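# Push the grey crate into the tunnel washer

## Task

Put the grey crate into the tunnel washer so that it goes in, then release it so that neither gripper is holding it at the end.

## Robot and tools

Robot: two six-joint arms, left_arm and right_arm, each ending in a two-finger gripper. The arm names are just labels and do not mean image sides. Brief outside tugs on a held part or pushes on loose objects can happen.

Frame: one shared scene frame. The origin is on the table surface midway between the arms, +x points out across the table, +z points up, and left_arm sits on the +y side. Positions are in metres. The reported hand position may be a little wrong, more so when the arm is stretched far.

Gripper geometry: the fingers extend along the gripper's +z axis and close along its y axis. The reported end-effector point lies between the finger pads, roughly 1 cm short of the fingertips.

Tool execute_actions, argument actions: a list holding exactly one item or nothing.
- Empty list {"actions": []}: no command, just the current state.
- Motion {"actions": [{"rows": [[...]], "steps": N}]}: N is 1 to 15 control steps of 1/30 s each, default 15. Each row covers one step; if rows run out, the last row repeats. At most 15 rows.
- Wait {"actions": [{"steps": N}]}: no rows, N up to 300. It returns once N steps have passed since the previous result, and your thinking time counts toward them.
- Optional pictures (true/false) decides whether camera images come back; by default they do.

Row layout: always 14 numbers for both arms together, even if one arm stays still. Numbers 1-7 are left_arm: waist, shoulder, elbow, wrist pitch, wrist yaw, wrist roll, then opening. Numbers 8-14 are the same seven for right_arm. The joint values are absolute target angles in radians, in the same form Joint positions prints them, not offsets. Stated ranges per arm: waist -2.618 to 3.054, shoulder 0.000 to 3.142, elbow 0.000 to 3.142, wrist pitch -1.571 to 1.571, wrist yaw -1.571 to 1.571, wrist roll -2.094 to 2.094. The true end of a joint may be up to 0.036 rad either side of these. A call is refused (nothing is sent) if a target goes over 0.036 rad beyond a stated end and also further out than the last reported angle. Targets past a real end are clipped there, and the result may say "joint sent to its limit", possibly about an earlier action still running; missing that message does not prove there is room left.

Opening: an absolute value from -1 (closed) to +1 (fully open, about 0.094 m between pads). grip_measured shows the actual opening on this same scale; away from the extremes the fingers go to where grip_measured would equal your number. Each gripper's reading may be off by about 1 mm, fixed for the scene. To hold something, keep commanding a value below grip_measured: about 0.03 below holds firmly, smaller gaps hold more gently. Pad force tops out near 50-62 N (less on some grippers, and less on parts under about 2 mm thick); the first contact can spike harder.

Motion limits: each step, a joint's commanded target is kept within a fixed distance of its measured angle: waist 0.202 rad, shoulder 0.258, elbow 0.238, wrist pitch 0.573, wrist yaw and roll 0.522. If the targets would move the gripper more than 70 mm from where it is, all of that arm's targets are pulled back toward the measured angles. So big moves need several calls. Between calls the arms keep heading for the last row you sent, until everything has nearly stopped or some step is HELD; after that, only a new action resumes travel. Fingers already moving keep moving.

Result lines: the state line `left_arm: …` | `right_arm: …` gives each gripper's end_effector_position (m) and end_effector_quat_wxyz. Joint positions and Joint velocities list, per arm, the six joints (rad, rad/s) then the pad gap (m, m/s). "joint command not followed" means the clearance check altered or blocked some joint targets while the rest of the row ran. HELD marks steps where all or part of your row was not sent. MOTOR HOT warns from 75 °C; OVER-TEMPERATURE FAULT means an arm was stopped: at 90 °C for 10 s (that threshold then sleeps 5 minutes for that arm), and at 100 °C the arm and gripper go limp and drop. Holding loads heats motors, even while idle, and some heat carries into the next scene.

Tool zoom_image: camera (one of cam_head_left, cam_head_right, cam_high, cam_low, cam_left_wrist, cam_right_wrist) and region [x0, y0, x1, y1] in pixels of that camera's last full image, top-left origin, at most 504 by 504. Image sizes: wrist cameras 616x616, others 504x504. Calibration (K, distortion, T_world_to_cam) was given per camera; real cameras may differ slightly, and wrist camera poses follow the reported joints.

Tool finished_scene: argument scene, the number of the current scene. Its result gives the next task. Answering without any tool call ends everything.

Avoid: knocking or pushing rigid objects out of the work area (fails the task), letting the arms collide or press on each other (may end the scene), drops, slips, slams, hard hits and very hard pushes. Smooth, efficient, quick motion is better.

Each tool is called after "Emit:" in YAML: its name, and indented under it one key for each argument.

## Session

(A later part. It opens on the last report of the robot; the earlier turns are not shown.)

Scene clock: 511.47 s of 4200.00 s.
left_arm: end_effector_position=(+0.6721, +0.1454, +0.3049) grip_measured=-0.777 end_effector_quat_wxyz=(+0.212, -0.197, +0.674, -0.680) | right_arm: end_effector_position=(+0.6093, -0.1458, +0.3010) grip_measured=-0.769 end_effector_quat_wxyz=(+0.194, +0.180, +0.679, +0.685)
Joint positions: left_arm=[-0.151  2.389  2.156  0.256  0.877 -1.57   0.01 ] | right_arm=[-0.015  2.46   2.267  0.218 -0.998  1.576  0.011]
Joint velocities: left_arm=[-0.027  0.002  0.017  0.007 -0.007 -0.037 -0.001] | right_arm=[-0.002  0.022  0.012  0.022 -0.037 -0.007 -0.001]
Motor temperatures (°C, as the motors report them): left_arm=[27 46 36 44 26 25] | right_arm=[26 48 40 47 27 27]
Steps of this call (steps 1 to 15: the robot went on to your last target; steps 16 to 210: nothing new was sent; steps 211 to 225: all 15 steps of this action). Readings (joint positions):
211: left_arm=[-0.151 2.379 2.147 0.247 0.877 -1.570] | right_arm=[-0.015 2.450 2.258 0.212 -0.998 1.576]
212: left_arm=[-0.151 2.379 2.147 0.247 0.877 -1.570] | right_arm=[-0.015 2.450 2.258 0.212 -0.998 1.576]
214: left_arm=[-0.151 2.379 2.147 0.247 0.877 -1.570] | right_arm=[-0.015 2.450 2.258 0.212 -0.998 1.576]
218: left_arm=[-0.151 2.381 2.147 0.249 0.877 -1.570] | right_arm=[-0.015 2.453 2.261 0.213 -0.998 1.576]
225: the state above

Emit:
execute_actions:
  actions:
    - {"rows":[[-0.148,2.387,2.186,0.277,0.878,-1.571,-0.81,-0.017,2.458,2.297,0.241,-1.010,1.571,-0.81],[-0.148,2.387,2.183,0.274,0.878,-1.571,-0.81,-0.017,2.458,2.294,0.238,-1.008,1.571,-0.81],[-0.149,2.388,2.180,0.271,0.878,-1.571,-0.81,-0.016,2.459,2.291,0.235,-1.006,1.571,-0.81],[-0.149,2.388,2.177,0.268,0.878,-1.571,-0.81,-0.016,2.459,2.288,0.232,-1.004,1.571,-0.81],[-0.150,2.388,2.174,0.265,0.878,-1.571,-0.81,-0.016,2.459,2.285,0.229,-1.002,1.571,-0.81],[-0.150,2.388,2.171,0.262,0.878,-1.571,-0.79,-0.016,2.459,2.282,0.226,-1.000,1.571,-0.785],[-0.150,2.388,2.170,0.262,0.878,-1.571,-0.77,-0.016,2.459,2.281,0.224,-1.000,1.571,-0.765],[-0.150,2.388,2.170,0.262,0.878,-1.571,-0.74,-0.016,2.459,2.281,0.224,-1.000,1.571,-0.74],[-0.150,2.388,2.170,0.262,0.878,-1.571,-0.70,-0.016,2.459,2.281,0.224,-1.000,1.571,-0.70],[-0.150,2.388,2.170,0.262,0.878,-1.571,-0.65,-0.016,2.459,2.281,0.224,-1.000,1.571,-0.65],[-0.150,2.388,2.170,0.262,0.878,-1.571,-0.60,-0.016,2.459,2.281,0.224,-1.000,1.571,-0.60],[-0.150,2.388,2.170,0.262,0.878,-1.571,-0.55,-0.016,2.459,2.281,0.224,-1.000,1.571,-0.55],[-0.150,2.388,2.170,0.262,0.878,-1.571,-0.50,-0.016,2.459,2.281,0.224,-1.000,1.571,-0.50],[-0.150,2.388,2.170,0.262,0.878,-1.571,-0.45,-0.016,2.459,2.281,0.224,-1.000,1.571,-0.45],[-0.150,2.388,2.170,0.262,0.878,-1.571,-0.45,-0.016,2.459,2.281,0.224,-1.000,1.571,-0.45]],"steps":15}

Scene clock: 526.10 s of 4200.00 s.
left_arm: end_effector_position=(+0.6731, +0.1463, +0.3049) grip_measured=-0.458 end_effector_quat_wxyz=(+0.214, -0.199, +0.673, -0.679) | right_arm: end_effector_position=(+0.6098, -0.1463, +0.3012) grip_measured=-0.457 end_effector_quat_wxyz=(+0.195, +0.181, +0.678, +0.685)
Joint positions: left_arm=[-0.151  2.389  2.156  0.256  0.871 -1.57   0.025] | right_arm=[-0.015  2.46   2.268  0.219 -0.995  1.576  0.026]
Joint velocities: left_arm=[-0.002 -0.002  0.007  0.037 -0.007  0.066  0.012] | right_arm=[-0.007 -0.012 -0.007  0.051  0.022 -0.037  0.011]
Motor temperatures (°C, as the motors report them): left_arm=[27 47 35 43 26 25] | right_arm=[26 49 40 47 27 27]
Steps of this call (steps 1 to 15: the robot went on to your last target; steps 16 to 424: nothing new was sent; steps 425 to 439: all 15 steps of this action). Readings (joint positions):
425: left_arm=[-0.151 2.389 2.156 0.256 0.877 -1.570] | right_arm=[-0.015 2.460 2.268 0.219 -0.998 1.576]
426: left_arm=[-0.151 2.389 2.156 0.256 0.877 -1.570] | right_arm=[-0.015 2.460 2.268 0.219 -0.998 1.576]
428: left_arm=[-0.151 2.389 2.156 0.256 0.877 -1.570] | right_arm=[-0.015 2.460 2.268 0.219 -0.997 1.576]
432: left_arm=[-0.151 2.389 2.156 0.256 0.877 -1.570] | right_arm=[-0.015 2.460 2.268 0.219 -0.995 1.576]
439: the state above
camera_calibration (this result's frames):
cam_left_wrist: T_world_to_cam=[[0.1567, 0.146814, 0.976673, -0.429001], [-0.987637, 0.0189597, 0.155609, 0.643806], [0.00432803, -0.988982, 0.147969, 0.207221], [0, 0, 0, 1]] pos_world=[0.702174, 0.255715, 0.288149]
cam_right_wrist: T_world_to_cam=[[0.138228, -0.0582594, -0.988685, 0.206532], [-0.9745, -0.186162, -0.125275, 0.62127], [-0.176757, 0.98079, -0.0825066, 0.40161], [0, 0, 0, 1]] pos_world=[0.647866, -0.266206, 0.31516]

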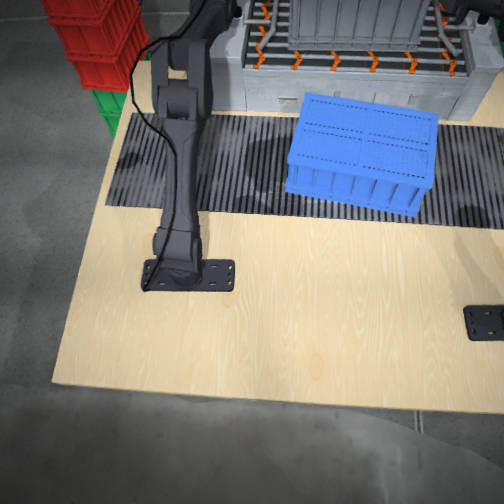

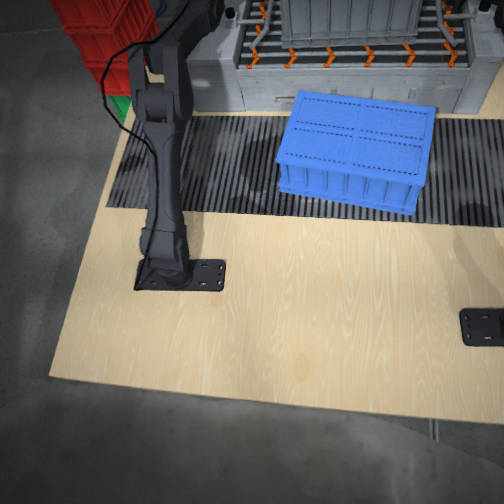

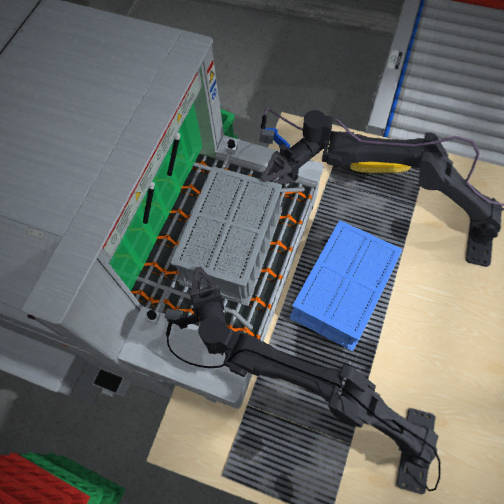

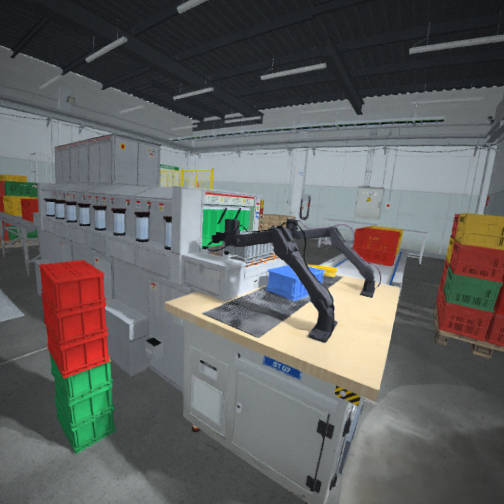

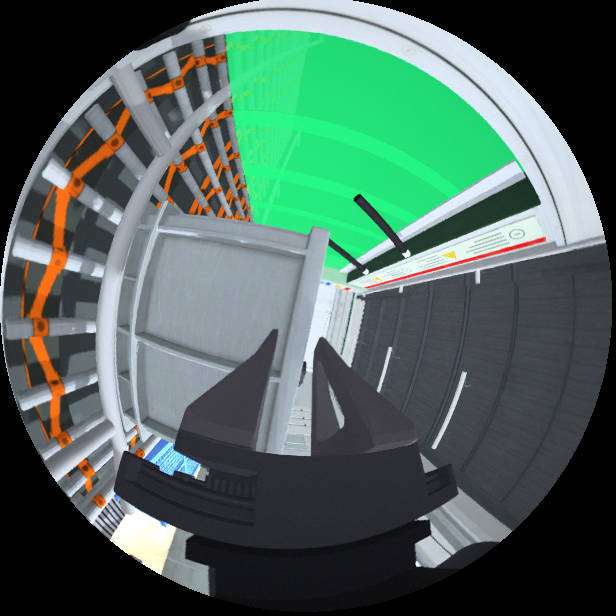

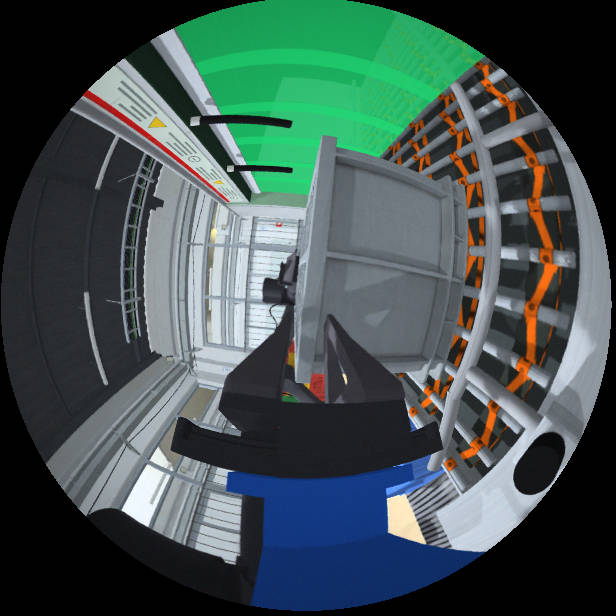

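Emit:
execute_actions:
  actions:
    - {"rows":[[-0.135,2.388,2.170,0.262,0.870,-1.571,-0.45,-0.031,2.459,2.281,0.224,-0.995,1.571,-0.45],[-0.120,2.388,2.170,0.262,0.870,-1.571,-0.45,-0.046,2.459,2.281,0.224,-0.995,1.571,-0.45],[-0.105,2.388,2.170,0.262,0.870,-1.571,-0.45,-0.061,2.459,2.281,0.224,-0.995,1.571,-0.45],[-0.090,2.388,2.170,0.262,0.870,-1.571,-0.45,-0.076,2.459,2.281,0.224,-0.995,1.571,-0.45],[-0.078,2.388,2.170,0.262,0.870,-1.571,-0.45,-0.088,2.459,2.281,0.224,-0.995,1.571,-0.45],[-0.070,2.388,2.170,0.262,0.870,-1.571,-0.45,-0.096,2.459,2.281,0.224,-0.995,1.571,-0.45]],"steps":12}

Scene clock: 531.07 s of 4200.00 s.
left_arm: end_effector_position=(+0.6897, +0.2062, +0.3050) grip_measured=-0.453 end_effector_quat_wxyz=(+0.247, -0.231, +0.663, -0.668) | right_arm: end_effector_position=(+0.6231, -0.2057, +0.3012) grip_measured=-0.451 end_effector_quat_wxyz=(+0.227, +0.212, +0.669, +0.675)
Joint positions: left_arm=[-0.058  2.389  2.156  0.256  0.868 -1.57   0.026] | right_arm=[-0.107  2.46   2.268  0.219 -0.995  1.576  0.026]
Joint velocities: left_arm=[ 0.081 -0.012 -0.002 -0.051  0.007 -0.007 -0.   ] | right_arm=[-0.125 -0.007 -0.002 -0.037  0.022 -0.022  0.   ]
Motor temperatures (°C, as the motors report them): left_arm=[27 47 35 43 26 25] | right_arm=[26 49 39 46 27 27]
Steps of this call (steps 1 to 15: the robot went on to your last target; steps 16 to 137: nothing new was sent; steps 138 to 149: all 12 steps of this action). Readings (joint positions):
138: left_arm=[-0.150 2.389 2.156 0.256 0.867 -1.570] | right_arm=[-0.016 2.460 2.268 0.219 -0.995 1.576]
139: left_arm=[-0.147 2.389 2.156 0.256 0.868 -1.570] | right_arm=[-0.018 2.460 2.268 0.219 -0.995 1.576]
141: left_arm=[-0.137 2.389 2.156 0.256 0.870 -1.570] | right_arm=[-0.027 2.460 2.268 0.219 -0.995 1.576]
145: left_arm=[-0.091 2.389 2.156 0.256 0.870 -1.570] | right_arm=[-0.070 2.460 2.268 0.219 -0.995 1.576]
149: the state above
camera_calibration (this result's frames):
cam_left_wrist: T_world_to_cam=[[0.141886, 0.161243, 0.976662, -0.433172], [-0.984897, -0.0759136, 0.155615, 0.676751], [0.0992337, -0.983991, 0.148037, 0.199946], [0, 0, 0, 1]] pos_world=[0.708149, 0.317966, 0.288151]
cam_right_wrist: T_world_to_cam=[[0.132296, -0.0707035, -0.988685, 0.202371], [-0.987475, -0.0959107, -0.125275, 0.649846], [-0.0859681, 0.992876, -0.0825066, 0.408081], [0, 0, 0, 1]] pos_world=[0.650016, -0.328538, 0.31516]

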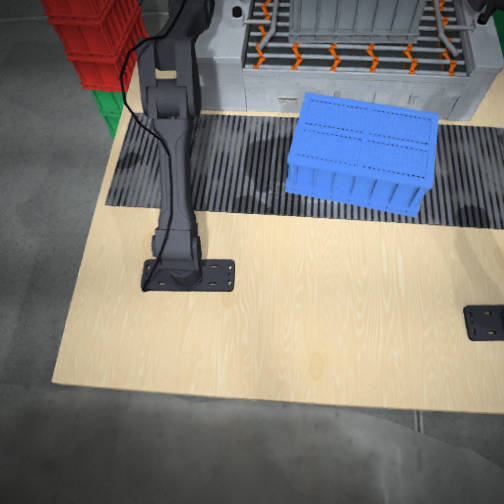

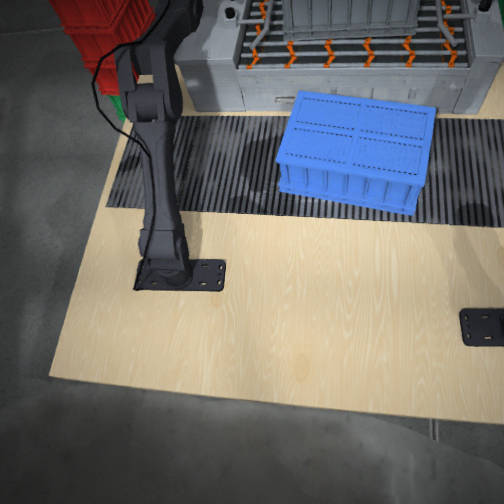

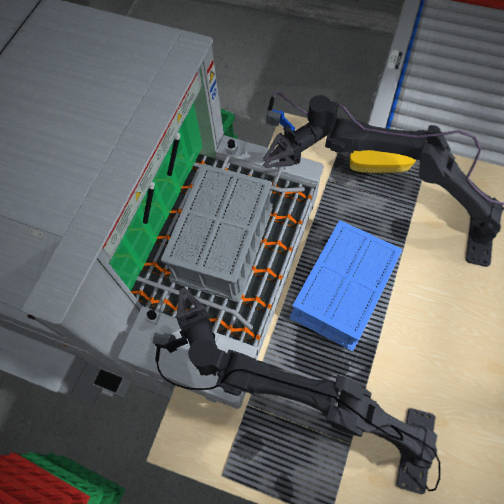

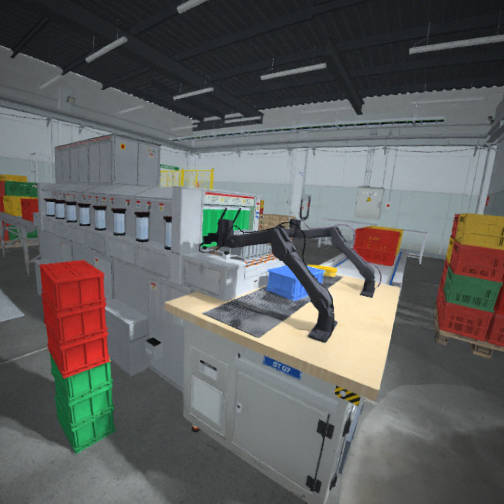

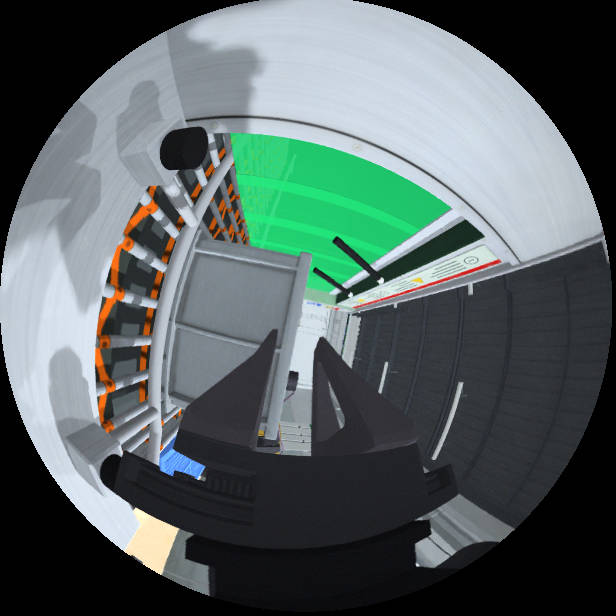

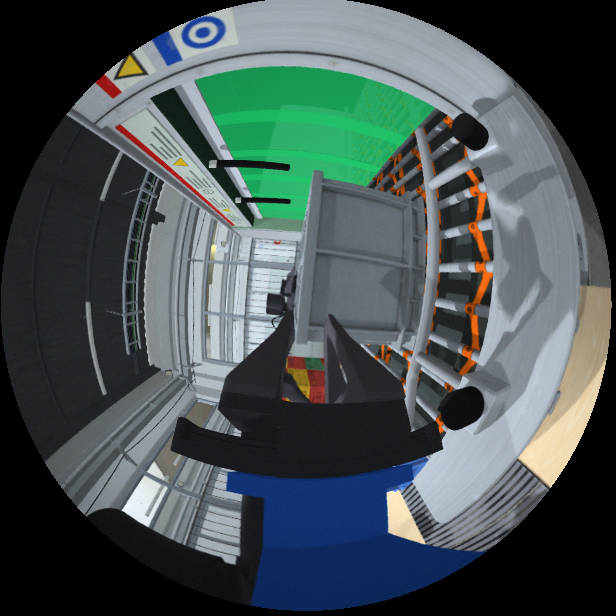

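Emit:
execute_actions:
  actions:
    - {"rows":[[-0.066,2.380,2.168,0.262,0.870,-1.571,-0.45,-0.100,2.451,2.278,0.225,-0.995,1.571,-0.45],[-0.066,2.372,2.160,0.264,0.870,-1.571,-0.45,-0.100,2.442,2.270,0.226,-0.995,1.571,-0.45],[-0.066,2.362,2.147,0.266,0.870,-1.571,-0.45,-0.100,2.431,2.256,0.229,-0.995,1.571,-0.45],[-0.066,2.350,2.130,0.269,0.870,-1.571,-0.45,-0.100,2.418,2.236,0.232,-0.995,1.571,-0.45],[-0.066,2.335,2.108,0.273,0.870,-1.571,-0.45,-0.100,2.401,2.212,0.237,-0.995,1.571,-0.45],[-0.066,2.316,2.082,0.277,0.870,-1.571,-0.45,-0.100,2.380,2.183,0.243,-0.995,1.571,-0.45],[-0.066,2.293,2.052,0.282,0.870,-1.571,-0.45,-0.100,2.355,2.149,0.249,-0.995,1.571,-0.45],[-0.066,2.266,2.018,0.288,0.870,-1.571,-0.45,-0.100,2.325,2.110,0.256,-0.995,1.571,-0.45],[-0.066,2.236,1.980,0.295,0.870,-1.571,-0.45,-0.100,2.292,2.069,0.264,-0.995,1.571,-0.45],[-0.066,2.204,1.940,0.302,0.870,-1.571,-0.45,-0.100,2.257,2.023,0.273,-0.995,1.571,-0.45],[-0.066,2.169,1.897,0.309,0.870,-1.571,-0.45,-0.100,2.219,1.975,0.282,-0.995,1.571,-0.45],[-0.066,2.133,1.852,0.317,0.870,-1.571,-0.45,-0.100,2.179,1.925,0.292,-0.995,1.571,-0.45],[-0.066,2.096,1.806,0.325,0.870,-1.571,-0.45,-0.100,2.139,1.873,0.302,-0.995,1.571,-0.45],[-0.066,2.058,1.758,0.333,0.870,-1.571,-0.45,-0.100,2.097,1.819,0.312,-0.995,1.571,-0.45],[-0.066,2.019,1.710,0.341,0.870,-1.571,-0.45,-0.100,2.055,1.766,0.322,-0.995,1.571,-0.45]],"steps":15}
  pictures: false

Emit:
execute_actions:
  actions:
    - {"rows":[[-0.066,1.980,1.662,0.349,0.870,-1.571,-0.45,-0.100,2.012,1.712,0.332,-0.995,1.571,-0.45],[-0.066,1.942,1.614,0.357,0.870,-1.571,-0.45,-0.100,1.970,1.658,0.342,-0.995,1.571,-0.45],[-0.066,1.905,1.568,0.365,0.870,-1.571,-0.45,-0.100,1.930,1.606,0.352,-0.995,1.571,-0.45],[-0.066,1.869,1.523,0.373,0.870,-1.571,-0.45,-0.100,1.890,1.556,0.362,-0.995,1.571,-0.45],[-0.066,1.835,1.480,0.381,0.870,-1.571,-0.45,-0.100,1.852,1.508,0.371,-0.995,1.571,-0.45],[-0.066,1.802,1.440,0.387,0.870,-1.571,-0.45,-0.100,1.817,1.462,0.380,-0.995,1.571,-0.45],[-0.066,1.772,1.402,0.394,0.870,-1.571,-0.45,-0.100,1.784,1.421,0.388,-0.995,1.571,-0.45],[-0.066,1.745,1.368,0.400,0.870,-1.571,-0.45,-0.100,1.754,1.382,0.395,-0.995,1.571,-0.45],[-0.066,1.720,1.338,0.405,0.870,-1.571,-0.45,-0.100,1.727,1.348,0.401,-0.995,1.571,-0.45],[-0.066,1.699,1.312,0.409,0.870,-1.571,-0.45,-0.100,1.704,1.319,0.407,-0.995,1.571,-0.45],[-0.066,1.682,1.290,0.413,0.870,-1.571,-0.45,-0.100,1.685,1.295,0.412,-0.995,1.571,-0.45],[-0.066,1.668,1.273,0.416,0.870,-1.571,-0.45,-0.100,1.670,1.275,0.415,-0.995,1.571,-0.45],[-0.066,1.658,1.260,0.418,0.870,-1.571,-0.45,-0.100,1.659,1.261,0.418,-0.995,1.571,-0.45],[-0.066,1.652,1.252,0.420,0.870,-1.571,-0.45,-0.100,1.652,1.253,0.420,-0.995,1.571,-0.45],[-0.066,1.650,1.250,0.420,0.870,-1.571,-0.45,-0.100,1.650,1.250,0.420,-0.995,1.571,-0.45]],"steps":15}

Scene clock: 553.73 s of 4200.00 s.
left_arm: end_effector_position=(+0.6334, +0.2034, +0.3109) grip_measured=-0.453 end_effector_quat_wxyz=(+0.222, -0.253, +0.672, -0.660) | right_arm: end_effector_position=(+0.5636, -0.1996, +0.3154) grip_measured=-0.451 end_effector_quat_wxyz=(+0.203, +0.234, +0.675, +0.669)
Joint positions: left_arm=[-0.064  2.122  1.787  0.288  0.866 -1.57   0.026] | right_arm=[-0.102  2.156  1.851  0.264 -0.991  1.576  0.026]
Joint velocities: left_arm=[ 0.012 -1.17  -1.302  0.125  0.022  0.081 -0.   ] | right_arm=[ 0.017 -1.248 -1.448  0.256 -0.11  -0.037 -0.001]
Motor temperatures (°C, as the motors report them): left_arm=[27 48 34 43 26 25] | right_arm=[26 50 38 45 27 27]
Steps of this call (steps 1 to 15: the robot went on to your last target; steps 16 to 665: nothing new was sent; steps 666 to 680: all 15 steps of this action). Readings (joint positions):
666: left_arm=[-0.064 2.389 2.156 0.256 0.868 -1.570] | right_arm=[-0.102 2.460 2.268 0.219 -0.995 1.576]
667: left_arm=[-0.064 2.389 2.156 0.256 0.868 -1.570] | right_arm=[-0.102 2.460 2.268 0.219 -0.995 1.576]
669: left_arm=[-0.064 2.387 2.152 0.256 0.868 -1.570] | right_arm=[-0.102 2.457 2.262 0.220 -0.995 1.576]
673: left_arm=[-0.064 2.340 2.072 0.261 0.867 -1.570] | right_arm=[-0.102 2.399 2.168 0.226 -0.994 1.576]
680: the state above

Scene clock: 554.23 s of 4200.00 s.
left_arm: end_effector_position=(+0.5199, +0.2052, +0.3404) grip_measured=-0.453 end_effector_quat_wxyz=(+0.235, -0.237, +0.667, -0.666) | right_arm: end_effector_position=(+0.4414, -0.1933, +0.3416) grip_measured=-0.451 end_effector_quat_wxyz=(+0.215, +0.220, +0.672, +0.673)
Joint positions: left_arm=[-0.064  1.674  1.274  0.397  0.87  -1.57   0.026] | right_arm=[-0.102  1.671  1.274  0.396 -0.995  1.576  0.026]
Joint velocities: left_arm=[ 0.002 -0.134 -0.276 -0.007 -0.051 -0.022  0.   ] | right_arm=[-0.012 -0.149 -0.315  0.037  0.022 -0.051  0.   ]
Motor temperatures (°C, as the motors report them): left_arm=[27 48 34 43 26 25] | right_arm=[26 50 38 45 27 27]
Steps of this call (steps 1 to 15: all 15 steps of this action). Readings (joint positions):
1: left_arm=[-0.064 2.081 1.741 0.296 0.866 -1.570] | right_arm=[-0.102 2.112 1.800 0.274 -0.991 1.576]
2: left_arm=[-0.064 2.039 1.695 0.304 0.866 -1.570] | right_arm=[-0.102 2.066 1.749 0.284 -0.991 1.576]
4: left_arm=[-0.064 1.954 1.605 0.323 0.867 -1.570] | right_arm=[-0.102 1.974 1.648 0.307 -0.992 1.576]
8: left_arm=[-0.064 1.804 1.443 0.362 0.868 -1.570] | right_arm=[-0.102 1.812 1.465 0.353 -0.993 1.576]
15: the state above
camera_calibration (this result's frames):
cam_left_wrist: T_world_to_cam=[[0.168142, 0.15951, 0.972772, -0.455494], [-0.981202, -0.0677379, 0.180706, 0.491762], [0.0947179, -0.98487, 0.145121, 0.214024], [0, 0, 0, 1]] pos_world=[0.538834, 0.316752, 0.323167]
cam_right_wrist: T_world_to_cam=[[0.105194, -0.0684349, -0.992094, 0.280791], [-0.990046, -0.10101, -0.0980094, 0.467496], [-0.0935039, 0.992529, -0.0783793, 0.385323], [0, 0, 0, 1]] pos_world=[0.469334, -0.316007, 0.354591]

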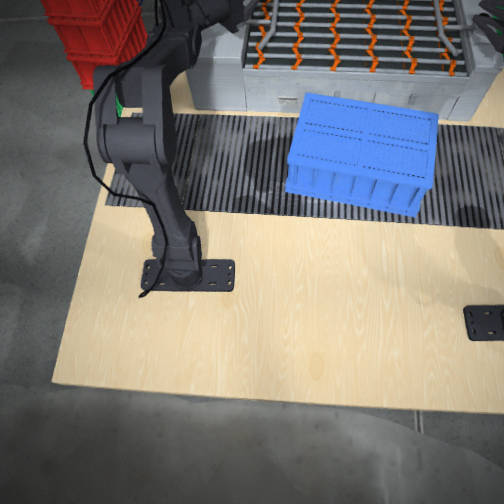

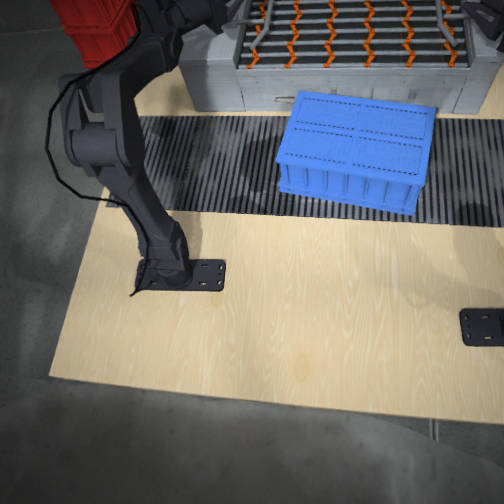

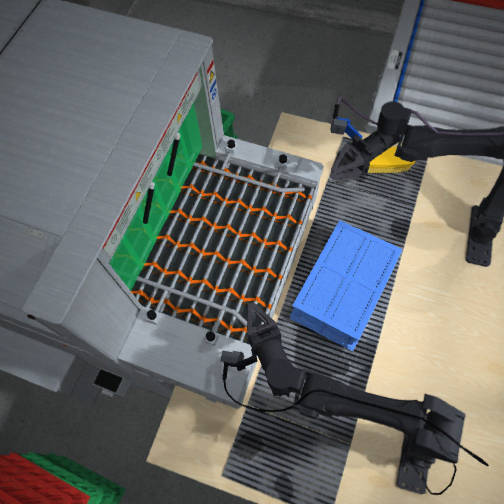

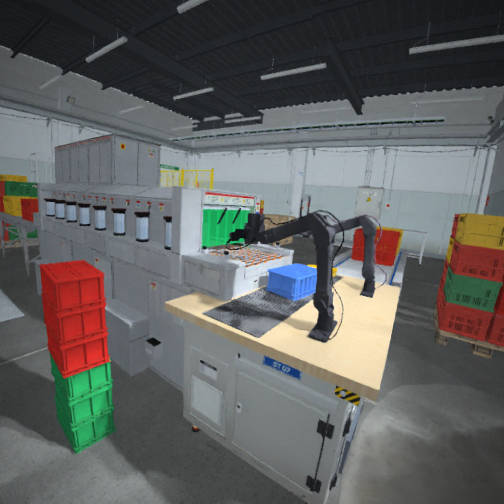

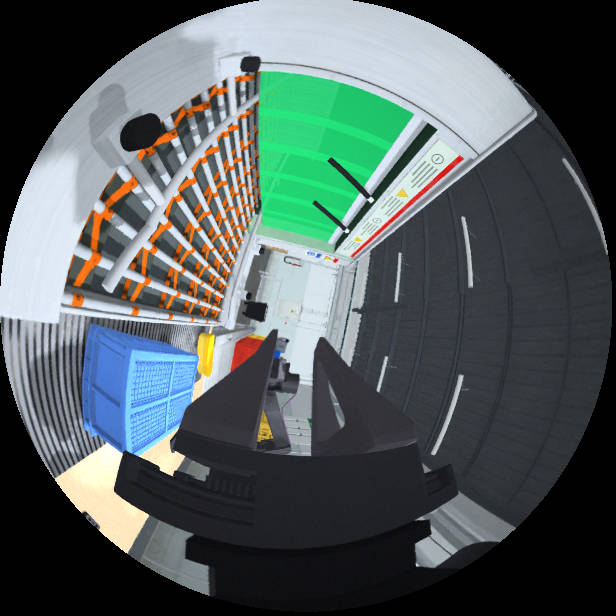

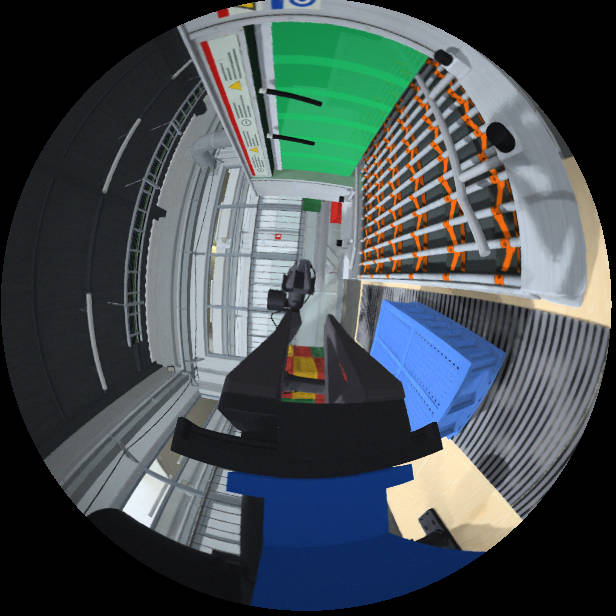

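The belt has carried the crate past the curtain into the washer, so I'm ending scene 1.

Emit:
finished_scene:
  scene: 1

The scene is finished: the task was done.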